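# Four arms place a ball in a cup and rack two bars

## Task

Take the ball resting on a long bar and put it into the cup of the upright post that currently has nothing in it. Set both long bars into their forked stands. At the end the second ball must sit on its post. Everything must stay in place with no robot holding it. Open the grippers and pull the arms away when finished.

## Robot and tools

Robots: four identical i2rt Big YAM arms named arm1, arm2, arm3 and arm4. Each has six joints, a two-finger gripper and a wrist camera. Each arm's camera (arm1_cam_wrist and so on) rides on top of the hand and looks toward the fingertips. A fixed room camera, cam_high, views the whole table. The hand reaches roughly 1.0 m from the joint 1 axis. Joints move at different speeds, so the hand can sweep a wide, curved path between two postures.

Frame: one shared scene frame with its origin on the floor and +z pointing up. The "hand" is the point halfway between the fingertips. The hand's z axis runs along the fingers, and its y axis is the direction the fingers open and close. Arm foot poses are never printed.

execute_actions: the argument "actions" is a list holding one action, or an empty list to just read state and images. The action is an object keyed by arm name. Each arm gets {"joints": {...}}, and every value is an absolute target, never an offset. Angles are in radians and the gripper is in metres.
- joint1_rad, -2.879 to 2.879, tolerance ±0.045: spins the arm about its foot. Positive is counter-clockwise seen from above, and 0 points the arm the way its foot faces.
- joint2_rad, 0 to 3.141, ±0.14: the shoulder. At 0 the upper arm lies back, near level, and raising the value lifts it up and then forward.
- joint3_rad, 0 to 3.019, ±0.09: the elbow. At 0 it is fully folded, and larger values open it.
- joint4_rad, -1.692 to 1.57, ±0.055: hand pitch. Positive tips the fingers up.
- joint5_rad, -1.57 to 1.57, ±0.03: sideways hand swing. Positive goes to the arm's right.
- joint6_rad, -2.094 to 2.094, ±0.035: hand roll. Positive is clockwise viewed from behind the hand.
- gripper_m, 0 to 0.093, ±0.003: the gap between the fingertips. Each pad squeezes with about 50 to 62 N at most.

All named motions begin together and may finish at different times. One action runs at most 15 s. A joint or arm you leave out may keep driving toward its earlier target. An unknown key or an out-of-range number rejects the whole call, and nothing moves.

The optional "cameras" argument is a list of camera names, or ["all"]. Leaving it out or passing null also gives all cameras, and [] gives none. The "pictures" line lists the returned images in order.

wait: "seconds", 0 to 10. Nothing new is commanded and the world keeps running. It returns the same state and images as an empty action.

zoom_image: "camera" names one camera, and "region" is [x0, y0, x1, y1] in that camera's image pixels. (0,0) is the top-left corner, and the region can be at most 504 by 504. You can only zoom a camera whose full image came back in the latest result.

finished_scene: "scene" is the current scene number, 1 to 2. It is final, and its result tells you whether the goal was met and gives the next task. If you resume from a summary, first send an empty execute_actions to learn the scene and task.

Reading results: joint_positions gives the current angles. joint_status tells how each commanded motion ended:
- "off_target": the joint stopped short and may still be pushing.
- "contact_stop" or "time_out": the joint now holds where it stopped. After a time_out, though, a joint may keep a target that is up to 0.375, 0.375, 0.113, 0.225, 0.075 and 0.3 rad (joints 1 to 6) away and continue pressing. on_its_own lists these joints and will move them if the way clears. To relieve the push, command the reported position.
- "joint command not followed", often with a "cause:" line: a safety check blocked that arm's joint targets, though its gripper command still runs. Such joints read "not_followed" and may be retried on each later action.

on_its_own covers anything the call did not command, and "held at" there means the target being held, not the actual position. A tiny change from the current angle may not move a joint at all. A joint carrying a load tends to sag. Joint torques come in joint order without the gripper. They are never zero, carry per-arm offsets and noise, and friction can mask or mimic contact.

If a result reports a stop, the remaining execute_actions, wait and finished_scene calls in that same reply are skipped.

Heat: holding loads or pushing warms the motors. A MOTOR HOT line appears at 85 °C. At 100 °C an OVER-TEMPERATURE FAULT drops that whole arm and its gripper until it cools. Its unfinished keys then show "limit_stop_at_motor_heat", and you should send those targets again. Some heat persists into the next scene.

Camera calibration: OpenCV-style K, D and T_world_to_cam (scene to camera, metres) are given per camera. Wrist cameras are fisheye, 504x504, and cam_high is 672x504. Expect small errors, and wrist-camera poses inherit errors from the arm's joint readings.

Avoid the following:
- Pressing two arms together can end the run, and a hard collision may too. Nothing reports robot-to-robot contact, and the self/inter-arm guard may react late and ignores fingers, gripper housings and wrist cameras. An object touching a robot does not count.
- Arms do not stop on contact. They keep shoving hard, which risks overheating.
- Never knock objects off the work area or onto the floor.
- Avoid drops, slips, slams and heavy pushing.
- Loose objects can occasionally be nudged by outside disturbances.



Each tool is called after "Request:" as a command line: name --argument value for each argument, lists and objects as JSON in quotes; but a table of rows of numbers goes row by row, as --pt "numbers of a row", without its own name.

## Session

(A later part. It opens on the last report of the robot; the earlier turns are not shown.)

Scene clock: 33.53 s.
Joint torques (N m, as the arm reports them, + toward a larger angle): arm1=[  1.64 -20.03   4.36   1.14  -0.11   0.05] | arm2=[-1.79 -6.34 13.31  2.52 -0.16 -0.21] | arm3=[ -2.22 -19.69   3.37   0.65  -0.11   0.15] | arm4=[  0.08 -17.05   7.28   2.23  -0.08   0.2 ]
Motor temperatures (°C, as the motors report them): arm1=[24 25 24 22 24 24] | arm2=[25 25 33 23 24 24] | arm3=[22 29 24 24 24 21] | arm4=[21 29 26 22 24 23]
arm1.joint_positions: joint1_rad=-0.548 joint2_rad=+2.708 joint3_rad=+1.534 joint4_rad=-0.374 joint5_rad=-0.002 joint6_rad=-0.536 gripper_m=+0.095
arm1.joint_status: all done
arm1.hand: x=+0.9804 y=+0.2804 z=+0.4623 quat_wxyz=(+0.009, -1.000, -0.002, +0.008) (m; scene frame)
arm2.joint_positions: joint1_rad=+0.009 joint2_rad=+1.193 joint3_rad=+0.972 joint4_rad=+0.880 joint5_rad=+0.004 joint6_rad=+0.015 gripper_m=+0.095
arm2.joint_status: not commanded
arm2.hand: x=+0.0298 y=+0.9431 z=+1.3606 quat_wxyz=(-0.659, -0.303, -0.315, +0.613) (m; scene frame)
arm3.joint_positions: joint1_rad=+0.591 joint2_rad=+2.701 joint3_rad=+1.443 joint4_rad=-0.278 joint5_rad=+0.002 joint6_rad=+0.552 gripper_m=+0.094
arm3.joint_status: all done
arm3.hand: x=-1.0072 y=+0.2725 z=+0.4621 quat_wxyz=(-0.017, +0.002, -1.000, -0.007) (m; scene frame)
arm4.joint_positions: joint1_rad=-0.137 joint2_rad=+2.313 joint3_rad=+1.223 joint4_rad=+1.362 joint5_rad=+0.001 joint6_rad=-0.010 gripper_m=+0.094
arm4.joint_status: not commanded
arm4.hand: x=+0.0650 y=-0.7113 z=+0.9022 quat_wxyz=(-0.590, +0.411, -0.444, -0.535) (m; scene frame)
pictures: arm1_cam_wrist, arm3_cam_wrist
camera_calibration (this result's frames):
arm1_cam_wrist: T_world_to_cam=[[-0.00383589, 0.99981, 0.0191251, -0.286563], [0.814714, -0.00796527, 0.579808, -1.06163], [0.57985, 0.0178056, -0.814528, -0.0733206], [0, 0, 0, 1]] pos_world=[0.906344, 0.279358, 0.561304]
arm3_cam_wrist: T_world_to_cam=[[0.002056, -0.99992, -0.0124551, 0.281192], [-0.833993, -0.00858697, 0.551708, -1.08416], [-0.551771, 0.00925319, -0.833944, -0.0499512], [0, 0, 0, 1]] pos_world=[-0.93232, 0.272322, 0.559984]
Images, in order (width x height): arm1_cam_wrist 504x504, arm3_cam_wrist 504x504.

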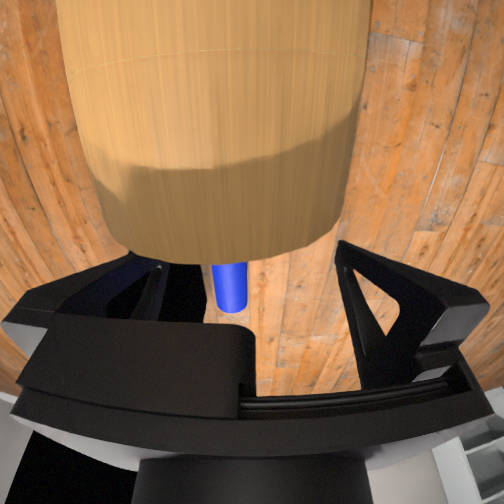

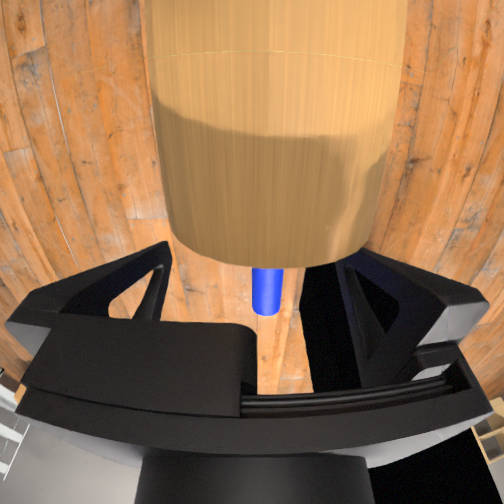

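Request:
execute_actions --actions '[{"arm1":{"joints":{"joint2_rad":2.715}},"arm3":{"joints":{"joint2_rad":2.722}}}]' --cameras '["arm1_cam_wrist","arm3_cam_wrist"]'

Scene clock: 34.87 s.
Joint torques (N m, as the arm reports them, + toward a larger angle): arm1=[  1.69 -19.57   4.31   1.09  -0.1    0.04] | arm2=[-1.98 -6.18 13.28  2.49 -0.16 -0.2 ] | arm3=[ -2.2  -18.97   3.43   0.64  -0.1    0.16] | arm4=[  0.03 -16.7    7.29   2.36  -0.08   0.17]
Motor temperatures (°C, as the motors report them): arm1=[24 25 24 22 24 24] | arm2=[25 25 33 23 24 24] | arm3=[22 29 24 24 24 21] | arm4=[21 30 26 22 24 23]
arm1.joint_positions: joint1_rad=-0.548 joint2_rad=+2.708 joint3_rad=+1.534 joint4_rad=-0.374 joint5_rad=-0.002 joint6_rad=-0.536 gripper_m=+0.095
arm1.joint_status: all done
arm1.hand: x=+0.9804 y=+0.2804 z=+0.4623 quat_wxyz=(+0.009, -1.000, -0.002, +0.008) (m; scene frame)
arm2.joint_positions: joint1_rad=+0.009 joint2_rad=+1.193 joint3_rad=+0.972 joint4_rad=+0.880 joint5_rad=+0.004 joint6_rad=+0.015 gripper_m=+0.095
arm2.joint_status: not commanded
arm2.hand: x=+0.0298 y=+0.9431 z=+1.3606 quat_wxyz=(-0.659, -0.303, -0.315, +0.613) (m; scene frame)
arm3.joint_positions: joint1_rad=+0.591 joint2_rad=+2.701 joint3_rad=+1.443 joint4_rad=-0.278 joint5_rad=+0.002 joint6_rad=+0.552 gripper_m=+0.094
arm3.joint_status: all done
arm3.hand: x=-1.0072 y=+0.2725 z=+0.4621 quat_wxyz=(-0.017, +0.002, -1.000, -0.007) (m; scene frame)
arm4.joint_positions: joint1_rad=-0.137 joint2_rad=+2.313 joint3_rad=+1.223 joint4_rad=+1.362 joint5_rad=+0.001 joint6_rad=-0.010 gripper_m=+0.094
arm4.joint_status: not commanded
arm4.hand: x=+0.0650 y=-0.7113 z=+0.9022 quat_wxyz=(-0.590, +0.411, -0.444, -0.535) (m; scene frame)
pictures: arm1_cam_wrist, arm3_cam_wrist
camera_calibration (this result's frames):
arm1_cam_wrist: T_world_to_cam=[[-0.00383589, 0.99981, 0.0191251, -0.286563], [0.814714, -0.00796527, 0.579808, -1.06163], [0.57985, 0.0178056, -0.814528, -0.0733206], [0, 0, 0, 1]] pos_world=[0.906344, 0.279358, 0.561304]
arm3_cam_wrist: T_world_to_cam=[[0.002056, -0.99992, -0.0124551, 0.281192], [-0.833993, -0.00858697, 0.551708, -1.08416], [-0.551771, 0.00925319, -0.833944, -0.0499512], [0, 0, 0, 1]] pos_world=[-0.93232, 0.272322, 0.559984]
Images, in order (width x height): arm1_cam_wrist 504x504, arm3_cam_wrist 504x504.

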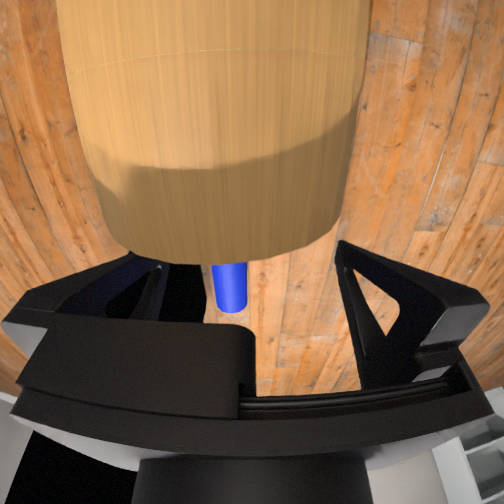

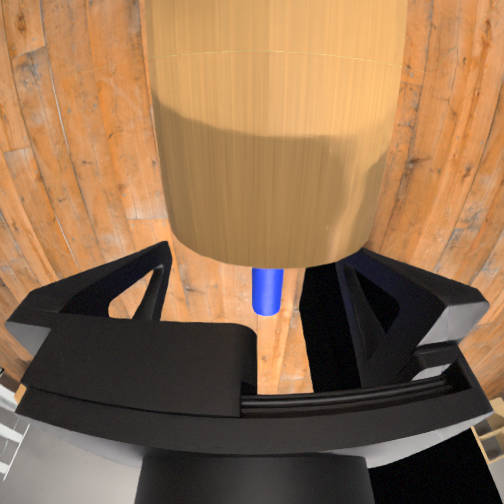

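Request:
execute_actions --actions '[{"arm1":{"joints":{"joint2_rad":2.735}},"arm3":{"joints":{"joint2_rad":2.745}}}]' --cameras '["arm1_cam_wrist","arm3_cam_wrist"]'

Scene clock: 36.97 s.
Joint torques (N m, as the arm reports them, + toward a larger angle): arm1=[  1.63 -19.25   4.08   1.13  -0.1    0.04] | arm2=[-1.89 -6.2  13.31  2.5  -0.16 -0.21] | arm3=[ -2.35 -18.33   3.26   0.6   -0.11   0.16] | arm4=[  0.41 -17.52   7.12   2.32  -0.11   0.2 ]
Motor temperatures (°C, as the motors report them): arm1=[24 25 24 22 24 24] | arm2=[25 25 33 23 24 24] | arm3=[22 29 24 24 24 21] | arm4=[21 30 26 22 24 23]
arm1.joint_positions: joint1_rad=-0.548 joint2_rad=+2.725 joint3_rad=+1.534 joint4_rad=-0.374 joint5_rad=-0.002 joint6_rad=-0.536 gripper_m=+0.095
arm1.joint_status: all done
arm1.hand: x=+0.9878 y=+0.2762 z=+0.4536 quat_wxyz=(+0.005, -1.000, -0.002, +0.000) (m; scene frame)
arm2.joint_positions: joint1_rad=+0.009 joint2_rad=+1.193 joint3_rad=+0.972 joint4_rad=+0.880 joint5_rad=+0.004 joint6_rad=+0.015 gripper_m=+0.095
arm2.joint_status: not commanded
arm2.hand: x=+0.0298 y=+0.9431 z=+1.3606 quat_wxyz=(-0.659, -0.303, -0.315, +0.613) (m; scene frame)
arm3.joint_positions: joint1_rad=+0.591 joint2_rad=+2.723 joint3_rad=+1.443 joint4_rad=-0.278 joint5_rad=+0.002 joint6_rad=+0.552 gripper_m=+0.094
arm3.joint_status: all done
arm3.hand: x=-1.0165 y=+0.2667 z=+0.4516 quat_wxyz=(-0.008, +0.002, -1.000, -0.002) (m; scene frame)
arm4.joint_positions: joint1_rad=-0.137 joint2_rad=+2.313 joint3_rad=+1.223 joint4_rad=+1.362 joint5_rad=+0.001 joint6_rad=-0.010 gripper_m=+0.094
arm4.joint_status: not commanded
arm4.hand: x=+0.0650 y=-0.7113 z=+0.9022 quat_wxyz=(-0.590, +0.411, -0.444, -0.535) (m; scene frame)
pictures: arm1_cam_wrist, arm3_cam_wrist
camera_calibration (this result's frames):
arm1_cam_wrist: T_world_to_cam=[[-0.00387695, 0.999937, 0.0105698, -0.278265], [0.806236, -0.00312742, 0.591585, -1.0609], [0.591581, 0.0108153, -0.806173, -0.0980785], [0, 0, 0, 1]] pos_world=[0.912279, 0.27599, 0.551486]
arm3_cam_wrist: T_world_to_cam=[[0.00185509, -0.999998, -0.00121947, 0.270005], [-0.823844, -0.00221952, 0.566812, -1.08435], [-0.566813, -0.0000468305, -0.823846, -0.0811777], [0, 0, 0, 1]] pos_world=[-0.939851, 0.267594, 0.548075]
Images, in order (width x height): arm1_cam_wrist 504x504, arm3_cam_wrist 504x504.

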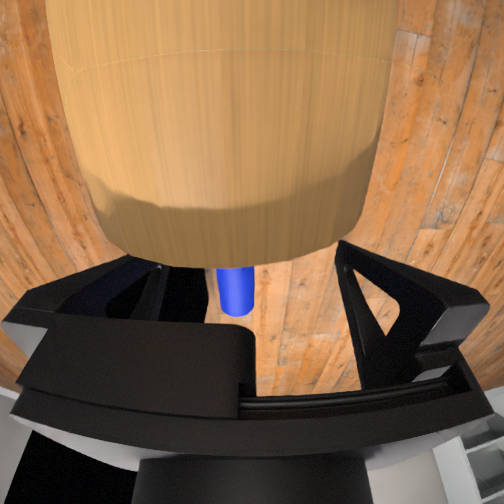

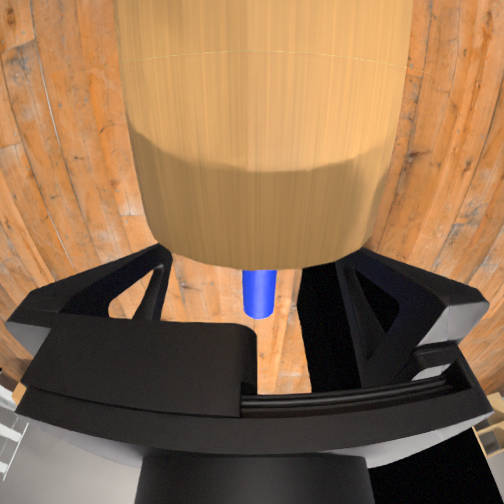

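Request:
execute_actions --actions '[{"arm1":{"joints":{"joint2_rad":2.747,"gripper_m":0.005}},"arm3":{"joints":{"joint2_rad":2.757,"gripper_m":0.005}}}]' --cameras '["arm1_cam_wrist","arm3_cam_wrist","cam_high"]'

Scene clock: 37.87 s.
Joint torques (N m, as the arm reports them, + toward a larger angle): arm1=[  0.76 -18.62   4.32   1.15   0.04   0.01] | arm2=[-1.86 -6.4  13.34  2.5  -0.16 -0.2 ] | arm3=[ -2.09 -18.19   3.15   0.61  -0.14   0.15] | arm4=[  0.44 -17.5    7.16   2.52  -0.09   0.18]
Motor temperatures (°C, as the motors report them): arm1=[24 26 24 22 24 24] | arm2=[25 25 33 23 24 24] | arm3=[22 29 24 24 24 21] | arm4=[21 30 26 22 24 23]
arm1.joint_positions: joint1_rad=-0.537 joint2_rad=+2.732 joint3_rad=+1.530 joint4_rad=-0.376 joint5_rad=-0.007 joint6_rad=-0.532 gripper_m=+0.019
arm1.joint_status: gripper_m off_target (ended at +0.019, target +0.005); the others done
arm1.hand: x=+0.9899 y=+0.2672 z=+0.4495 quat_wxyz=(+0.000, -1.000, -0.006, -0.004) (m; scene frame)
arm2.joint_positions: joint1_rad=+0.009 joint2_rad=+1.193 joint3_rad=+0.972 joint4_rad=+0.880 joint5_rad=+0.004 joint6_rad=+0.015 gripper_m=+0.095
arm2.joint_status: not commanded
arm2.hand: x=+0.0298 y=+0.9431 z=+1.3606 quat_wxyz=(-0.659, -0.303, -0.315, +0.613) (m; scene frame)
arm3.joint_positions: joint1_rad=+0.589 joint2_rad=+2.731 joint3_rad=+1.443 joint4_rad=-0.279 joint5_rad=+0.003 joint6_rad=+0.553 gripper_m=+0.018
arm3.joint_status: gripper_m off_target (ended at +0.018, target +0.005); the others done
arm3.hand: x=-1.0197 y=+0.2634 z=+0.4475 quat_wxyz=(-0.004, +0.001, -1.000, +0.001) (m; scene frame)
arm4.joint_positions: joint1_rad=-0.137 joint2_rad=+2.313 joint3_rad=+1.223 joint4_rad=+1.362 joint5_rad=+0.001 joint6_rad=-0.010 gripper_m=+0.094
arm4.joint_status: not commanded
arm4.hand: x=+0.0650 y=-0.7113 z=+0.9022 quat_wxyz=(-0.590, +0.411, -0.444, -0.535) (m; scene frame)
pictures: arm1_cam_wrist, arm3_cam_wrist, cam_high
camera_calibration (this result's frames):
arm1_cam_wrist: T_world_to_cam=[[-0.0110335, 0.999939, -0.0000086455, -0.25741], [0.800858, 0.008842, 0.598789, -1.06135], [0.598753, 0.00659983, -0.800907, -0.110927], [0, 0, 0, 1]] pos_world=[0.91357, 0.267511, 0.546682]
arm3_cam_wrist: T_world_to_cam=[[-0.000463566, -0.999992, 0.0040333, 0.261994], [-0.819826, 0.00268956, 0.572607, -1.08449], [-0.572613, -0.00304117, -0.81982, -0.0932765], [0, 0, 0, 1]] pos_world=[-0.94238, 0.264625, 0.543458]
Images, in order (width x height): arm1_cam_wrist 504x504, arm3_cam_wrist 504x504, cam_high 672x504.

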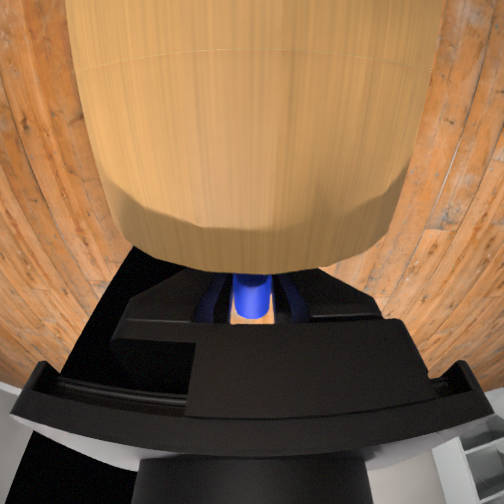

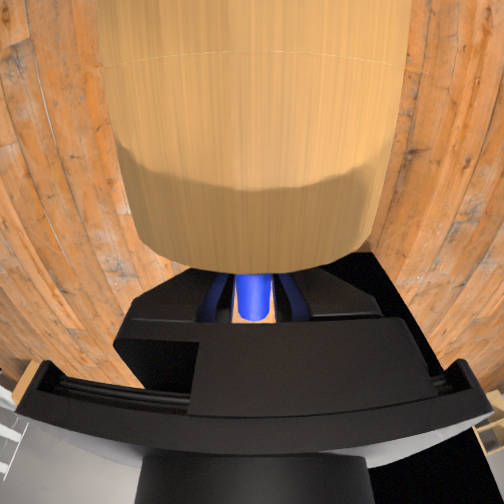

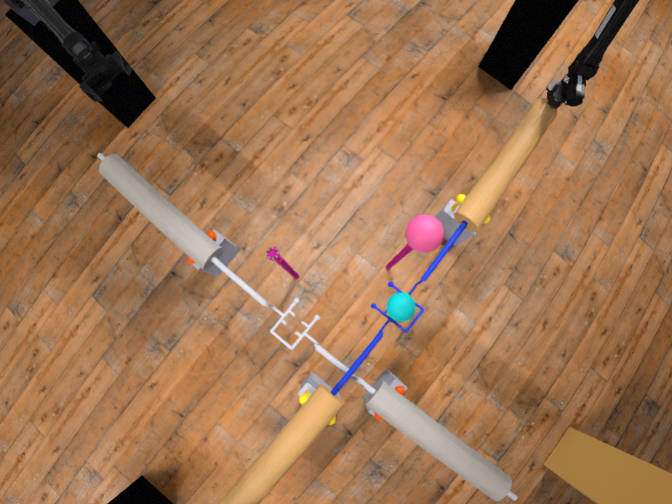

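Request:
execute_actions --actions '[{"arm1":{"joints":{"joint2_rad":2.59,"joint3_rad":1.45,"joint4_rad":-0.42}},"arm3":{"joints":{"joint2_rad":2.58,"joint3_rad":1.357,"joint4_rad":-0.335}}}]' --cameras '["arm4_cam_wrist","cam_high"]'

Scene clock: 41.00 s.
Joint torques (N m, as the arm reports them, + toward a larger angle): arm1=[  0.   -22.56   3.49   0.04   0.04  -0.04] | arm2=[-1.89 -6.32 13.29  2.5  -0.16 -0.2 ] | arm3=[ -1.34 -22.22   2.97   0.25   0.06   0.19] | arm4=[ -0.48 -17.23   7.15   2.39  -0.11   0.2 ]
Motor temperatures (°C, as the motors report them): arm1=[24 26 24 22 24 24] | arm2=[25 25 34 23 24 24] | arm3=[22 30 24 24 24 21] | arm4=[21 30 26 22 24 23]
arm1.joint_positions: joint1_rad=-0.532 joint2_rad=+2.632 joint3_rad=+1.452 joint4_rad=-0.406 joint5_rad=-0.006 joint6_rad=-0.527 gripper_m=+0.019
arm1.joint_status: all done
arm1.hand: x=+0.9925 y=+0.2621 z=+0.4895 quat_wxyz=(-0.002, -1.000, -0.006, -0.008) (m; scene frame)
arm2.joint_positions: joint1_rad=+0.009 joint2_rad=+1.193 joint3_rad=+0.972 joint4_rad=+0.880 joint5_rad=+0.004 joint6_rad=+0.015 gripper_m=+0.095
arm2.joint_status: not commanded
arm2.hand: x=+0.0298 y=+0.9431 z=+1.3606 quat_wxyz=(-0.659, -0.303, -0.315, +0.613) (m; scene frame)
arm3.joint_positions: joint1_rad=+0.580 joint2_rad=+2.603 joint3_rad=+1.361 joint4_rad=-0.328 joint5_rad=-0.001 joint6_rad=+0.550 gripper_m=+0.018
arm3.joint_status: all done
arm3.hand: x=-1.0162 y=+0.2614 z=+0.5001 quat_wxyz=(-0.002, -0.002, -1.000, +0.000) (m; scene frame)
arm4.joint_positions: joint1_rad=-0.137 joint2_rad=+2.313 joint3_rad=+1.223 joint4_rad=+1.362 joint5_rad=+0.001 joint6_rad=-0.010 gripper_m=+0.094
arm4.joint_status: not commanded
arm4.hand: x=+0.0650 y=-0.7113 z=+0.9022 quat_wxyz=(-0.590, +0.411, -0.444, -0.535) (m; scene frame)
pictures: arm4_cam_wrist, cam_high
camera_calibration (this result's frames):
arm4_cam_wrist: T_world_to_cam=[[0.996059, -0.0884964, 0.00589269, -0.135005], [-0.0237956, -0.33065, -0.943454, 0.622785], [0.0854407, 0.939595, -0.331452, 1.08688], [0, 0, 0, 1]] pos_world=[0.0564286, -0.827255, 0.948615]
Images, in order (width x height): arm4_cam_wrist 504x504, cam_high 672x504.

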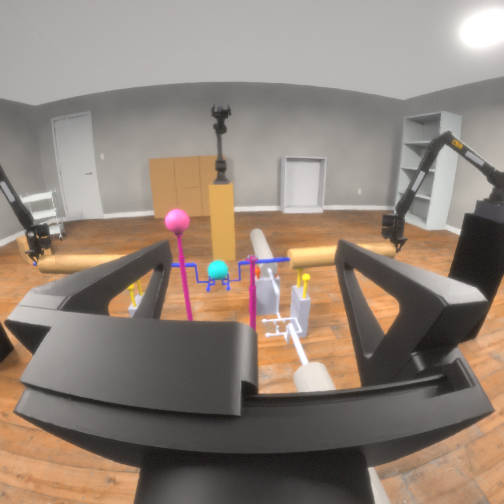

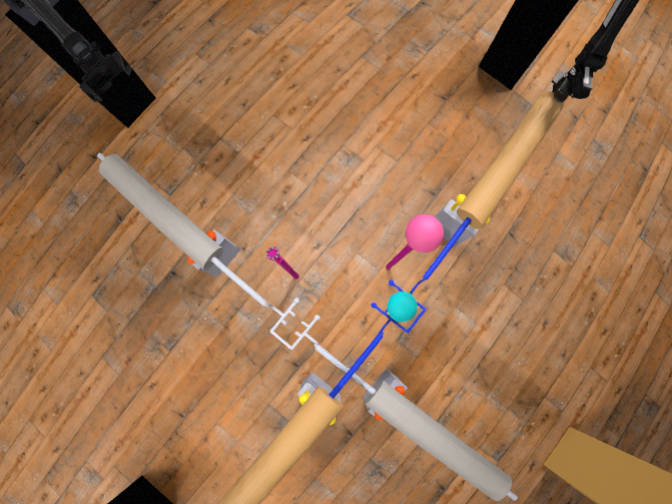

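Request:
execute_actions --actions '[{"arm1":{"joints":{"joint2_rad":2.30,"joint3_rad":1.31,"joint4_rad":-0.553}},"arm3":{"joints":{"joint2_rad":2.308,"joint3_rad":1.222,"joint4_rad":-0.472}}}]' --cameras '["arm4_cam_wrist","cam_high"]'

Scene clock: 42.83 s.
Joint torques (N m, as the arm reports them, + toward a larger angle): arm1=[  0.38 -21.2    5.4    0.44   0.    -0.06] | arm2=[-1.95 -6.38 13.29  2.48 -0.16 -0.2 ] | arm3=[ -1.47 -20.36   4.43   0.46   0.07   0.22] | arm4=[ -0.14 -17.74   7.2    2.45  -0.07   0.22]
Motor temperatures (°C, as the motors report them): arm1=[24 26 24 22 24 24] | arm2=[25 25 34 23 24 24] | arm3=[22 30 23 24 24 21] | arm4=[21 30 26 22 24 23]
arm1.joint_positions: joint1_rad=-0.533 joint2_rad=+2.331 joint3_rad=+1.305 joint4_rad=-0.546 joint5_rad=-0.005 joint6_rad=-0.524 gripper_m=+0.019
arm1.joint_status: all done
arm1.hand: x=+0.9905 y=+0.2628 z=+0.6180 quat_wxyz=(+0.002, -1.000, -0.004, -0.002) (m; scene frame)
arm2.joint_positions: joint1_rad=+0.009 joint2_rad=+1.193 joint3_rad=+0.972 joint4_rad=+0.880 joint5_rad=+0.004 joint6_rad=+0.015 gripper_m=+0.095
arm2.joint_status: not commanded
arm2.hand: x=+0.0298 y=+0.9431 z=+1.3606 quat_wxyz=(-0.659, -0.303, -0.315, +0.613) (m; scene frame)
arm3.joint_positions: joint1_rad=+0.582 joint2_rad=+2.321 joint3_rad=+1.223 joint4_rad=-0.470 joint5_rad=-0.002 joint6_rad=+0.547 gripper_m=+0.018
arm3.joint_status: all done
arm3.hand: x=-1.0185 y=+0.2620 z=+0.6162 quat_wxyz=(-0.003, +0.000, -1.000, -0.001) (m; scene frame)
arm4.joint_positions: joint1_rad=-0.137 joint2_rad=+2.313 joint3_rad=+1.223 joint4_rad=+1.362 joint5_rad=+0.001 joint6_rad=-0.010 gripper_m=+0.094
arm4.joint_status: not commanded
arm4.hand: x=+0.0650 y=-0.7113 z=+0.9022 quat_wxyz=(-0.590, +0.411, -0.444, -0.535) (m; scene frame)
pictures: arm4_cam_wrist, cam_high
camera_calibration (this result's frames):
arm4_cam_wrist: T_world_to_cam=[[0.996059, -0.0884964, 0.00589269, -0.135005], [-0.0237956, -0.33065, -0.943454, 0.622785], [0.0854407, 0.939595, -0.331452, 1.08688], [0, 0, 0, 1]] pos_world=[0.0564286, -0.827255, 0.948615]
Images, in order (width x height): arm4_cam_wrist 504x504, cam_high 672x504.

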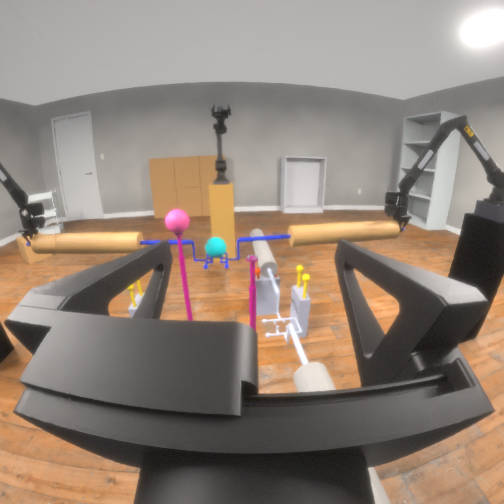

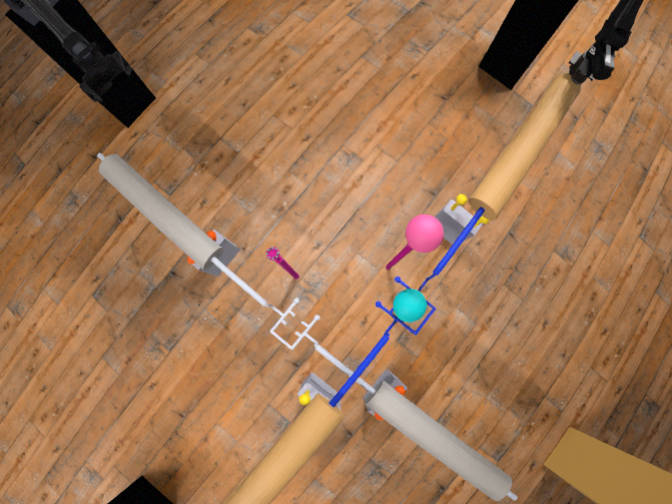

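Request:
execute_actions --actions '[{"arm1":{"joints":{"joint1_rad":-0.61,"joint2_rad":1.957,"joint3_rad":1.08,"joint4_rad":-0.668,"joint6_rad":-0.605}},"arm3":{"joints":{"joint1_rad":0.512,"joint2_rad":2.156,"joint3_rad":1.415,"joint4_rad":-0.797,"joint6_rad":0.475}}}]' --cameras '["arm4_cam_wrist","cam_high"]'

Scene clock: 44.40 s.
Joint torques (N m, as the arm reports them, + toward a larger angle): arm1=[  0.78 -17.78   6.71   0.32   0.    -0.01] | arm2=[-1.76 -6.33 13.32  2.49 -0.16 -0.21] | arm3=[ -1.4  -20.54   9.35   0.13   0.05   0.11] | arm4=[  0.35 -17.31   7.23   2.49  -0.06   0.21]
Motor temperatures (°C, as the motors report them): arm1=[24 26 24 22 24 24] | arm2=[25 25 34 23 24 24] | arm3=[22 30 24 24 24 21] | arm4=[21 30 26 22 24 23]
arm1.joint_positions: joint1_rad=-0.608 joint2_rad=+1.983 joint3_rad=+1.071 joint4_rad=-0.657 joint5_rad=-0.005 joint6_rad=-0.600 gripper_m=+0.019
arm1.joint_status: all done
arm1.hand: x=+1.0604 y=+0.2623 z=+0.7352 quat_wxyz=(+0.003, -1.000, -0.004, -0.001) (m; scene frame)
arm2.joint_positions: joint1_rad=+0.009 joint2_rad=+1.193 joint3_rad=+0.972 joint4_rad=+0.880 joint5_rad=+0.004 joint6_rad=+0.015 gripper_m=+0.095
arm2.joint_status: not commanded
arm2.hand: x=+0.0298 y=+0.9431 z=+1.3606 quat_wxyz=(-0.659, -0.303, -0.315, +0.613) (m; scene frame)
arm3.joint_positions: joint1_rad=+0.507 joint2_rad=+2.162 joint3_rad=+1.381 joint4_rad=-0.786 joint5_rad=-0.002 joint6_rad=+0.470 gripper_m=+0.018
arm3.joint_status: all done
arm3.hand: x=-0.9494 y=+0.2549 z=+0.7334 quat_wxyz=(-0.003, +0.001, -1.000, -0.001) (m; scene frame)
arm4.joint_positions: joint1_rad=-0.137 joint2_rad=+2.313 joint3_rad=+1.223 joint4_rad=+1.362 joint5_rad=+0.001 joint6_rad=-0.010 gripper_m=+0.094
arm4.joint_status: not commanded
arm4.hand: x=+0.0650 y=-0.7113 z=+0.9022 quat_wxyz=(-0.590, +0.411, -0.444, -0.535) (m; scene frame)
pictures: arm4_cam_wrist, cam_high
camera_calibration (this result's frames):
arm4_cam_wrist: T_world_to_cam=[[0.996059, -0.0884964, 0.00589269, -0.135005], [-0.0237956, -0.33065, -0.943454, 0.622785], [0.0854407, 0.939595, -0.331452, 1.08688], [0, 0, 0, 1]] pos_world=[0.0564286, -0.827255, 0.948615]
Images, in order (width x height): arm4_cam_wrist 504x504, cam_high 672x504.

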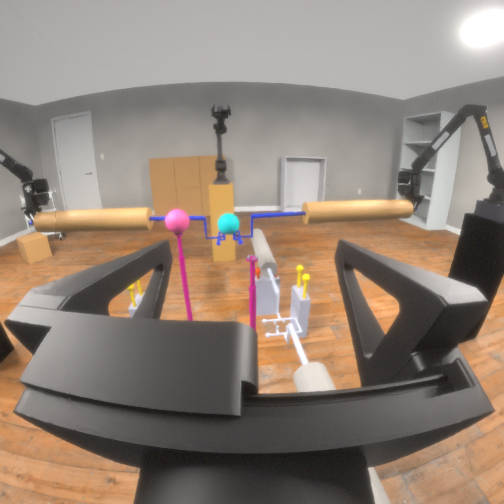

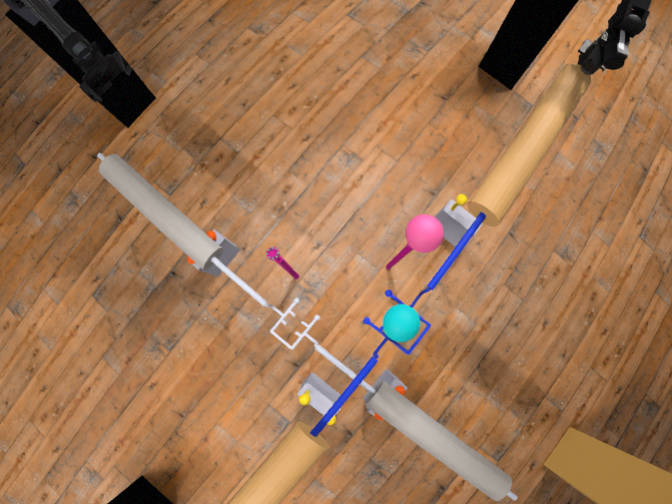

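Request:
execute_actions --actions '[{"arm1":{"joints":{"joint1_rad":-0.705,"joint2_rad":1.63,"joint3_rad":0.952,"joint4_rad":-0.871,"joint6_rad":-0.692}},"arm3":{"joints":{"joint1_rad":0.463,"joint2_rad":2.135,"joint3_rad":1.72,"joint4_rad":-1.12,"joint6_rad":0.428}}}]' --cameras '["arm4_cam_wrist","cam_high"]'

Scene clock: 45.90 s.
Joint torques (N m, as the arm reports them, + toward a larger angle): arm1=[  0.09 -14.09   7.86   0.14   0.03   0.01] | arm2=[-1.82 -6.27 13.31  2.53 -0.17 -0.21] | arm3=[ -0.89 -24.42  12.64  -0.89  -0.05   0.17] | arm4=[  0.66 -17.47   7.26   2.49  -0.09   0.16]
Motor temperatures (°C, as the motors report them): arm1=[24 26 24 22 24 24] | arm2=[25 25 34 23 24 24] | arm3=[22 31 24 24 24 21] | arm4=[21 31 26 22 24 23]
arm1.joint_positions: joint1_rad=-0.698 joint2_rad=+1.651 joint3_rad=+0.946 joint4_rad=-0.859 joint5_rad=-0.006 joint6_rad=-0.689 gripper_m=+0.019
arm1.joint_status: all done
arm1.hand: x=+1.1289 y=+0.2592 z=+0.8426 quat_wxyz=(+0.004, -1.000, -0.004, +0.002) (m; scene frame)
arm2.joint_positions: joint1_rad=+0.009 joint2_rad=+1.193 joint3_rad=+0.972 joint4_rad=+0.880 joint5_rad=+0.004 joint6_rad=+0.015 gripper_m=+0.095
arm2.joint_status: not commanded
arm2.hand: x=+0.0298 y=+0.9431 z=+1.3606 quat_wxyz=(-0.659, -0.303, -0.315, +0.613) (m; scene frame)
arm3.joint_positions: joint1_rad=+0.455 joint2_rad=+2.160 joint3_rad=+1.664 joint4_rad=-1.088 joint5_rad=+0.001 joint6_rad=+0.417 gripper_m=+0.018
arm3.joint_status: all done
arm3.hand: x=-0.8824 y=+0.2525 z=+0.8212 quat_wxyz=(+0.004, +0.001, -1.000, +0.004) (m; scene frame)
arm4.joint_positions: joint1_rad=-0.137 joint2_rad=+2.313 joint3_rad=+1.223 joint4_rad=+1.362 joint5_rad=+0.001 joint6_rad=-0.010 gripper_m=+0.094
arm4.joint_status: not commanded
arm4.hand: x=+0.0650 y=-0.7113 z=+0.9022 quat_wxyz=(-0.590, +0.411, -0.444, -0.535) (m; scene frame)
pictures: arm4_cam_wrist, cam_high
camera_calibration (this result's frames):
arm4_cam_wrist: T_world_to_cam=[[0.996059, -0.0884964, 0.00589269, -0.135005], [-0.0237956, -0.33065, -0.943454, 0.622785], [0.0854407, 0.939595, -0.331452, 1.08688], [0, 0, 0, 1]] pos_world=[0.0564286, -0.827255, 0.948615]
Images, in order (width x height): arm4_cam_wrist 504x504, cam_high 672x504.

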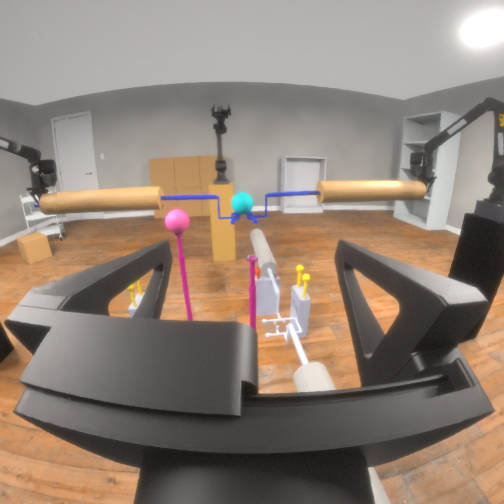

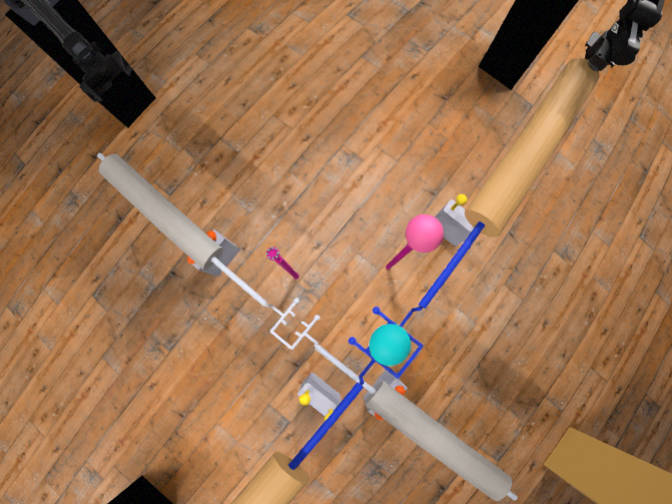

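Request:
execute_actions --actions '[{"arm1":{"joints":{"joint1_rad":-0.568,"joint2_rad":1.524,"joint3_rad":0.864,"joint4_rad":-0.894,"joint6_rad":-0.552}},"arm3":{"joints":{"joint1_rad":0.373,"joint2_rad":2.03,"joint3_rad":1.635,"joint4_rad":-1.145,"joint6_rad":0.338}}}]' --cameras '["arm4_cam_wrist","cam_high"]'

Scene clock: 47.83 s.
Joint torques (N m, as the arm reports them, + toward a larger angle): arm1=[  0.27 -13.87   8.59   0.35   0.09   0.08] | arm2=[-1.86 -6.4  13.31  2.49 -0.15 -0.2 ] | arm3=[ -0.81 -23.56   8.64   0.35  -0.06   0.13] | arm4=[  0.07 -17.62   7.4    2.33  -0.08   0.22]
Motor temperatures (°C, as the motors report them): arm1=[24 26 24 22 24 24] | arm2=[25 25 34 23 24 24] | arm3=[22 31 25 24 24 21] | arm4=[21 31 26 22 24 23]
arm1.joint_positions: joint1_rad=-0.567 joint2_rad=+1.558 joint3_rad=+0.848 joint4_rad=-0.885 joint5_rad=-0.009 joint6_rad=-0.558 gripper_m=+0.019
arm1.joint_status: all done
arm1.hand: x=+1.1352 y=+0.1917 z=+0.8479 quat_wxyz=(-0.006, -1.000, -0.004, -0.011) (m; scene frame)
arm2.joint_positions: joint1_rad=+0.009 joint2_rad=+1.193 joint3_rad=+0.972 joint4_rad=+0.880 joint5_rad=+0.004 joint6_rad=+0.015 gripper_m=+0.095
arm2.joint_status: not commanded
arm2.hand: x=+0.0298 y=+0.9431 z=+1.3606 quat_wxyz=(-0.659, -0.303, -0.315, +0.613) (m; scene frame)
arm3.joint_positions: joint1_rad=+0.363 joint2_rad=+2.060 joint3_rad=+1.633 joint4_rad=-1.141 joint5_rad=+0.001 joint6_rad=+0.331 gripper_m=+0.018
arm3.joint_status: all done
arm3.hand: x=-0.8745 y=+0.1956 z=+0.8704 quat_wxyz=(-0.003, -0.002, -1.000, +0.001) (m; scene frame)
arm4.joint_positions: joint1_rad=-0.137 joint2_rad=+2.313 joint3_rad=+1.223 joint4_rad=+1.362 joint5_rad=+0.001 joint6_rad=-0.010 gripper_m=+0.094
arm4.joint_status: not commanded
arm4.hand: x=+0.0650 y=-0.7113 z=+0.9022 quat_wxyz=(-0.590, +0.411, -0.444, -0.535) (m; scene frame)
pictures: arm4_cam_wrist, cam_high
camera_calibration (this result's frames):
arm4_cam_wrist: T_world_to_cam=[[0.996059, -0.0884964, 0.00589269, -0.135005], [-0.0237956, -0.33065, -0.943454, 0.622785], [0.0854407, 0.939595, -0.331452, 1.08688], [0, 0, 0, 1]] pos_world=[0.0564286, -0.827255, 0.948615]
Images, in order (width x height): arm4_cam_wrist 504x504, cam_high 672x504.

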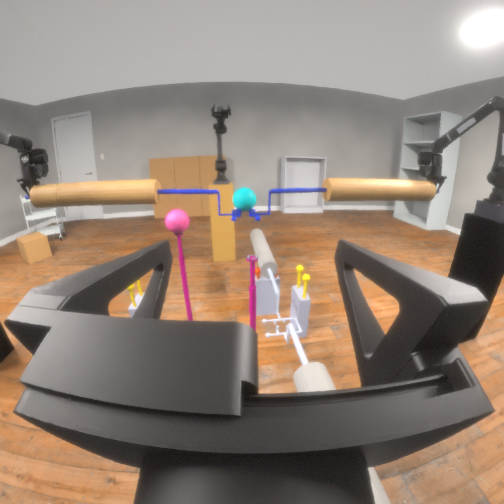

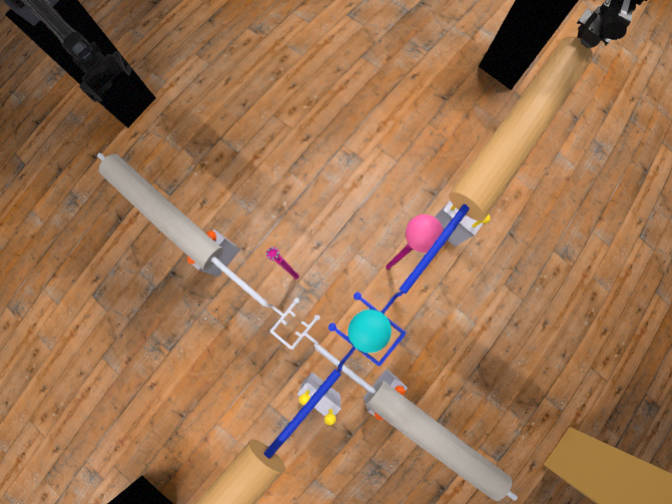

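Request:
execute_actions --actions '[{"arm1":{"joints":{"joint1_rad":-0.207,"joint2_rad":1.39,"joint3_rad":0.733,"joint4_rad":-0.862,"joint6_rad":-0.183}},"arm3":{"joints":{"joint1_rad":0.162,"joint2_rad":1.955,"joint3_rad":1.499,"joint4_rad":-1.08,"joint6_rad":0.123}}}]' --cameras '["arm4_cam_wrist","cam_high"]'

Scene clock: 49.50 s.
Joint torques (N m, as the arm reports them, + toward a larger angle): arm1=[  1.01 -11.72   8.84   0.47   0.18   0.17] | arm2=[-1.79 -6.28 13.31  2.48 -0.16 -0.2 ] | arm3=[ -1.06 -23.1    8.59   0.04   0.13   0.12] | arm4=[  0.28 -17.21   7.12   2.46  -0.08   0.23]
Motor temperatures (°C, as the motors report them): arm1=[24 26 25 22 24 24] | arm2=[25 25 34 23 24 24] | arm3=[22 32 25 24 24 21] | arm4=[21 31 26 22 24 23]
arm1.joint_positions: joint1_rad=-0.210 joint2_rad=+1.418 joint3_rad=+0.718 joint4_rad=-0.856 joint5_rad=-0.010 joint6_rad=-0.196 gripper_m=+0.019
arm1.joint_status: all done
arm1.hand: x=+1.1288 y=+0.0612 z=+0.8548 quat_wxyz=(+0.001, -1.000, -0.002, +0.005) (m; scene frame)
arm2.joint_positions: joint1_rad=+0.009 joint2_rad=+1.193 joint3_rad=+0.972 joint4_rad=+0.880 joint5_rad=+0.004 joint6_rad=+0.015 gripper_m=+0.095
arm2.joint_status: not commanded
arm2.hand: x=+0.0298 y=+0.9431 z=+1.3606 quat_wxyz=(-0.659, -0.303, -0.315, +0.613) (m; scene frame)
arm3.joint_positions: joint1_rad=+0.157 joint2_rad=+1.994 joint3_rad=+1.495 joint4_rad=-1.068 joint5_rad=-0.004 joint6_rad=+0.117 gripper_m=+0.018
arm3.joint_status: all done
arm3.hand: x=-0.8787 y=+0.0702 z=+0.8609 quat_wxyz=(-0.004, +0.002, -1.000, -0.002) (m; scene frame)
arm4.joint_positions: joint1_rad=-0.137 joint2_rad=+2.313 joint3_rad=+1.223 joint4_rad=+1.362 joint5_rad=+0.001 joint6_rad=-0.010 gripper_m=+0.094
arm4.joint_status: not commanded
arm4.hand: x=+0.0650 y=-0.7113 z=+0.9022 quat_wxyz=(-0.590, +0.411, -0.444, -0.535) (m; scene frame)
pictures: arm4_cam_wrist, cam_high
camera_calibration (this result's frames):
arm4_cam_wrist: T_world_to_cam=[[0.996059, -0.0884964, 0.00589269, -0.135005], [-0.0237956, -0.33065, -0.943454, 0.622785], [0.0854407, 0.939595, -0.331452, 1.08688], [0, 0, 0, 1]] pos_world=[0.0564286, -0.827255, 0.948615]
Images, in order (width x height): arm4_cam_wrist 504x504, cam_high 672x504.

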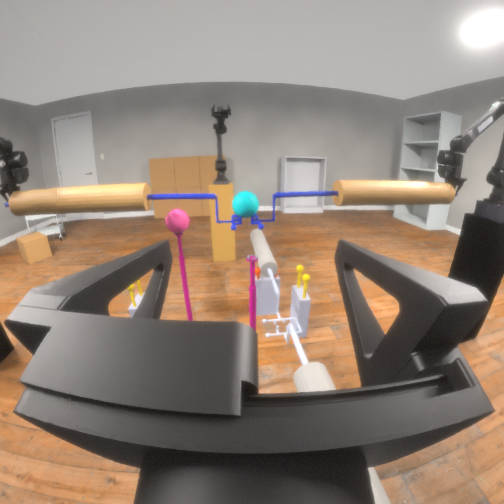

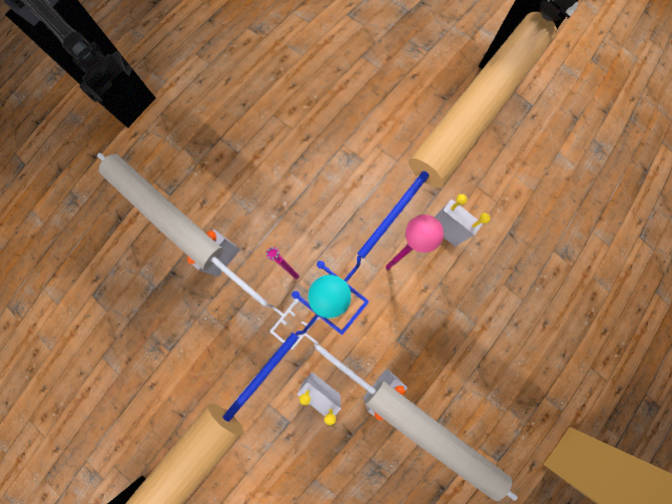

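Request:
execute_actions --actions '[{"arm1":{"joints":{"joint1_rad":0.112,"joint6_rad":0.135}},"arm3":{"joints":{"joint1_rad":-0.018,"joint6_rad":-0.055}}}]' --cameras '["cam_high"]'

Request:
execute_actions --actions '[{"arm1":{"joints":{"joint1_rad":0.388,"joint2_rad":1.465,"joint3_rad":0.785,"joint4_rad":-0.835,"joint6_rad":0.41}},"arm3":{"joints":{"joint1_rad":-0.187,"joint2_rad":2.02,"joint3_rad":1.57,"joint4_rad":-1.045,"joint6_rad":-0.223}}}]' --cameras '["arm4_cam_wrist","cam_high"]'

Scene clock: 51.50 s.
Joint torques (N m, as the arm reports them, + toward a larger angle): arm1=[  0.96 -11.5    9.11   0.56   0.2    0.14] | arm2=[-1.81 -6.3  13.29  2.53 -0.16 -0.21] | arm3=[ -0.98 -23.21   9.     0.03   0.23   0.15] | arm4=[ -0.02 -17.38   7.22   2.57  -0.11   0.22]
Motor temperatures (°C, as the motors report them): arm1=[24 26 25 22 25 24] | arm2=[25 25 34 23 24 24] | arm3=[22 32 26 24 24 21] | arm4=[21 31 26 22 24 23]
arm1.joint_positions: joint1_rad=+0.110 joint2_rad=+1.418 joint3_rad=+0.714 joint4_rad=-0.858 joint5_rad=-0.010 joint6_rad=+0.122 gripper_m=+0.019
arm1.joint_status: all done
arm1.hand: x=+1.1279 y=-0.0425 z=+0.8529 quat_wxyz=(-0.001, -1.000, -0.003, +0.001) (m; scene frame)
arm2.joint_positions: joint1_rad=+0.009 joint2_rad=+1.193 joint3_rad=+0.972 joint4_rad=+0.880 joint5_rad=+0.004 joint6_rad=+0.015 gripper_m=+0.095
arm2.joint_status: not commanded
arm2.hand: x=+0.0298 y=+0.9431 z=+1.3606 quat_wxyz=(-0.659, -0.303, -0.315, +0.613) (m; scene frame)
arm3.joint_positions: joint1_rad=-0.023 joint2_rad=+1.994 joint3_rad=+1.489 joint4_rad=-1.068 joint5_rad=-0.007 joint6_rad=-0.063 gripper_m=+0.018
arm3.joint_status: all done
arm3.hand: x=-0.8782 y=-0.0322 z=+0.8589 quat_wxyz=(-0.001, +0.002, -1.000, -0.003) (m; scene frame)
arm4.joint_positions: joint1_rad=-0.137 joint2_rad=+2.313 joint3_rad=+1.223 joint4_rad=+1.362 joint5_rad=+0.001 joint6_rad=-0.010 gripper_m=+0.094
arm4.joint_status: not commanded
arm4.hand: x=+0.0650 y=-0.7113 z=+0.9022 quat_wxyz=(-0.590, +0.411, -0.444, -0.535) (m; scene frame)
pictures: cam_high
Images, in order (width x height): cam_high 672x504.

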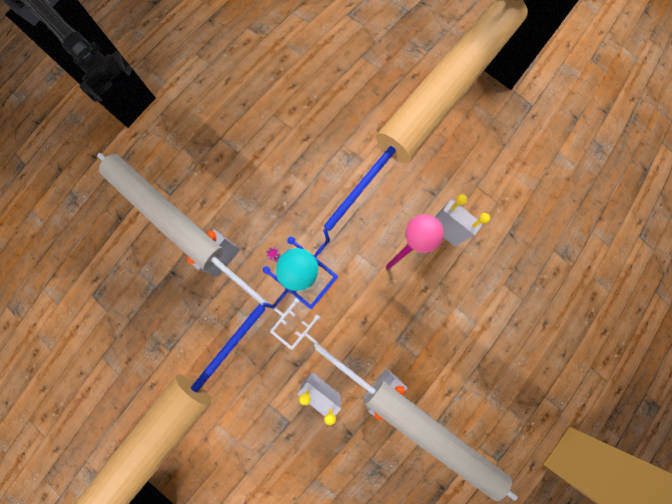

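Scene clock: 52.63 s.
Joint torques (N m, as the arm reports them, + toward a larger angle): arm1=[  1.19 -11.31   9.93   0.18   0.22   0.19] | arm2=[-1.88 -6.33 13.3   2.49 -0.16 -0.21] | arm3=[ -1.56 -21.82  12.22   0.07   0.33   0.16] | arm4=[ -0.3  -17.53   7.27   2.35  -0.07   0.21]
Motor temperatures (°C, as the motors report them): arm1=[24 26 25 22 25 24] | arm2=[25 25 34 23 24 24] | arm3=[22 32 26 24 24 21] | arm4=[21 31 26 22 24 23]
arm1.joint_positions: joint1_rad=+0.383 joint2_rad=+1.480 joint3_rad=+0.755 joint4_rad=-0.821 joint5_rad=-0.010 joint6_rad=+0.393 gripper_m=+0.019
arm1.joint_status: all done
arm1.hand: x=+1.1306 y=-0.1366 z=+0.8447 quat_wxyz=(-0.005, -1.000, -0.004, +0.007) (m; scene frame)
arm2.joint_positions: joint1_rad=+0.009 joint2_rad=+1.193 joint3_rad=+0.972 joint4_rad=+0.880 joint5_rad=+0.004 joint6_rad=+0.015 gripper_m=+0.095
arm2.joint_status: not commanded
arm2.hand: x=+0.0298 y=+0.9431 z=+1.3606 quat_wxyz=(-0.659, -0.303, -0.315, +0.613) (m; scene frame)
arm3.joint_positions: joint1_rad=-0.190 joint2_rad=+2.040 joint3_rad=+1.518 joint4_rad=-1.033 joint5_rad=-0.009 joint6_rad=-0.232 gripper_m=+0.018
arm3.joint_status: all done
arm3.hand: x=-0.8760 y=-0.1300 z=+0.8435 quat_wxyz=(-0.011, +0.004, -1.000, -0.002) (m; scene frame)
arm4.joint_positions: joint1_rad=-0.137 joint2_rad=+2.313 joint3_rad=+1.223 joint4_rad=+1.362 joint5_rad=+0.001 joint6_rad=-0.010 gripper_m=+0.094
arm4.joint_status: not commanded
arm4.hand: x=+0.0650 y=-0.7113 z=+0.9022 quat_wxyz=(-0.590, +0.411, -0.444, -0.535) (m; scene frame)
pictures: arm4_cam_wrist, cam_high
camera_calibration (this result's frames):
arm4_cam_wrist: T_world_to_cam=[[0.996059, -0.0884964, 0.00589269, -0.135005], [-0.0237956, -0.33065, -0.943454, 0.622785], [0.0854407, 0.939595, -0.331452, 1.08688], [0, 0, 0, 1]] pos_world=[0.0564286, -0.827255, 0.948615]
Images, in order (width x height): arm4_cam_wrist 504x504, cam_high 672x504.

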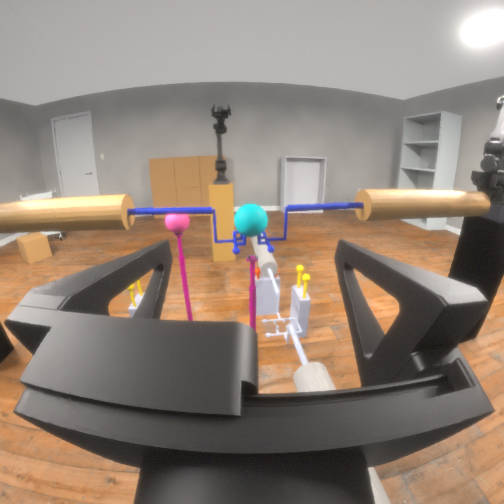

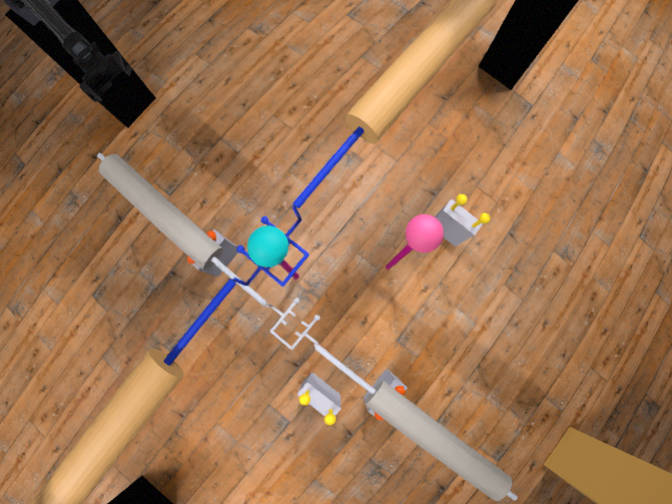

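Request:
execute_actions --actions '[]'

Scene clock: 53.67 s.
Joint torques (N m, as the arm reports them, + toward a larger angle): arm1=[  1.21 -11.25   9.85   0.12   0.23   0.18] | arm2=[-1.76 -6.22 13.3   2.48 -0.16 -0.2 ] | arm3=[ -1.27 -22.03  12.2    0.09   0.31   0.15] | arm4=[ -0.17 -17.33   7.18   2.35  -0.04   0.18]
Motor temperatures (°C, as the motors report them): arm1=[24 26 25 22 25 24] | arm2=[25 25 35 23 24 24] | arm3=[22 32 27 24 24 21] | arm4=[21 31 26 22 24 23]
arm1.joint_positions: joint1_rad=+0.383 joint2_rad=+1.480 joint3_rad=+0.755 joint4_rad=-0.821 joint5_rad=-0.010 joint6_rad=+0.393 gripper_m=+0.019
arm1.joint_status: all done
arm1.hand: x=+1.1306 y=-0.1366 z=+0.8447 quat_wxyz=(-0.005, -1.000, -0.004, +0.007) (m; scene frame)
arm2.joint_positions: joint1_rad=+0.009 joint2_rad=+1.193 joint3_rad=+0.972 joint4_rad=+0.880 joint5_rad=+0.004 joint6_rad=+0.015 gripper_m=+0.095
arm2.joint_status: not commanded
arm2.hand: x=+0.0298 y=+0.9431 z=+1.3606 quat_wxyz=(-0.659, -0.303, -0.315, +0.613) (m; scene frame)
arm3.joint_positions: joint1_rad=-0.190 joint2_rad=+2.040 joint3_rad=+1.518 joint4_rad=-1.033 joint5_rad=-0.009 joint6_rad=-0.232 gripper_m=+0.018
arm3.joint_status: all done
arm3.hand: x=-0.8760 y=-0.1300 z=+0.8435 quat_wxyz=(-0.011, +0.004, -1.000, -0.002) (m; scene frame)
arm4.joint_positions: joint1_rad=-0.137 joint2_rad=+2.313 joint3_rad=+1.223 joint4_rad=+1.362 joint5_rad=+0.001 joint6_rad=-0.010 gripper_m=+0.094
arm4.joint_status: not commanded
arm4.hand: x=+0.0650 y=-0.7113 z=+0.9022 quat_wxyz=(-0.590, +0.411, -0.444, -0.535) (m; scene frame)
pictures: arm1_cam_wrist, arm2_cam_wrist, arm3_cam_wrist, arm4_cam_wrist, cam_high
camera_calibration (this result's frames):
arm1_cam_wrist: T_world_to_cam=[[-0.00711802, 0.999931, -0.00935032, 0.151439], [0.814104, 0.0112245, 0.58061, -1.40637], [0.580675, -0.00347934, -0.814128, 0.154318], [0, 0, 0, 1]] pos_world=[1.0564, -0.135106, 0.943601]
arm2_cam_wrist: T_world_to_cam=[[-0.997515, -0.0607406, -0.0357052, 0.135445], [0.0370128, -0.0205395, -0.999104, 1.37949], [0.0599528, -0.997942, 0.0227366, 1.0327], [0, 0, 0, 1]] pos_world=[0.0221366, 1.06713, 1.35961]
arm3_cam_wrist: T_world_to_cam=[[0.00576904, -0.999981, -0.00195149, -0.122395], [-0.827143, -0.00586859, 0.561961, -1.1909], [-0.561962, -0.00162781, -0.827162, 0.328082], [0, 0, 0, 1]] pos_world=[-0.799968, -0.128848, 0.940376]
arm4_cam_wrist: T_world_to_cam=[[0.996059, -0.0884964, 0.00589269, -0.135005], [-0.0237956, -0.33065, -0.943454, 0.622785], [0.0854407, 0.939595, -0.331452, 1.08688], [0, 0, 0, 1]] pos_world=[0.0564286, -0.827255, 0.948615]
Images, in order (width x height): arm1_cam_wrist 504x504, arm2_cam_wrist 504x504, arm3_cam_wrist 504x504, arm4_cam_wrist 504x504, cam_high 672x504.

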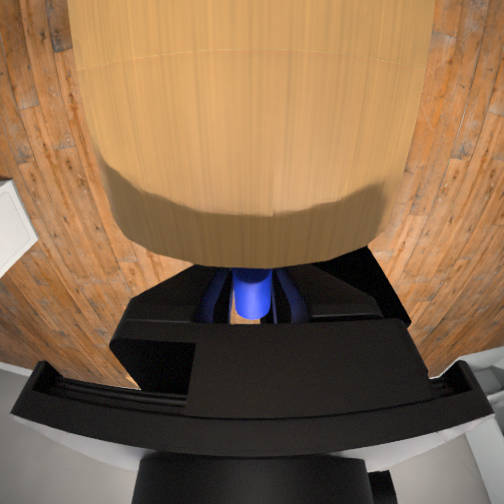

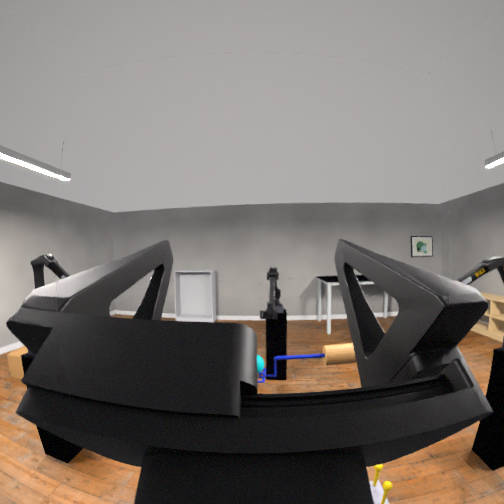

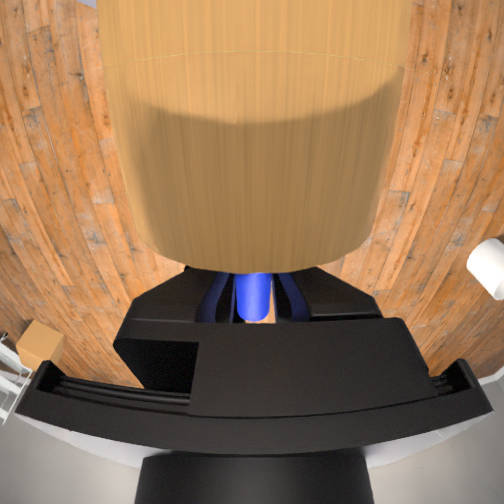

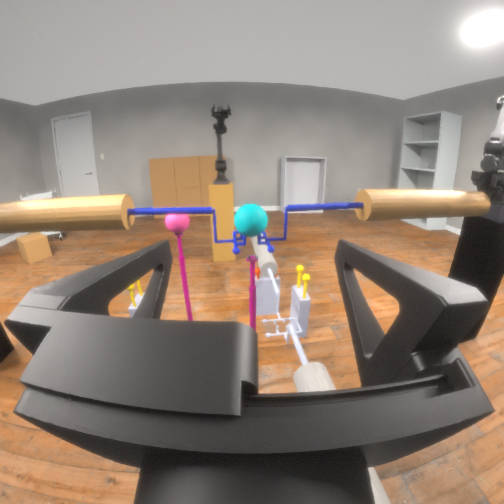

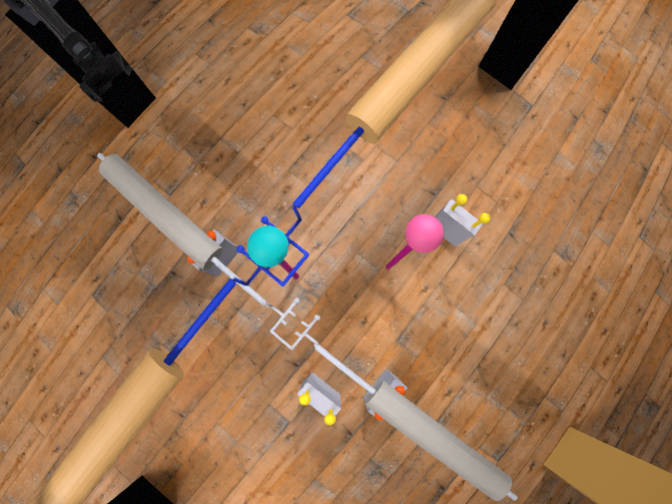

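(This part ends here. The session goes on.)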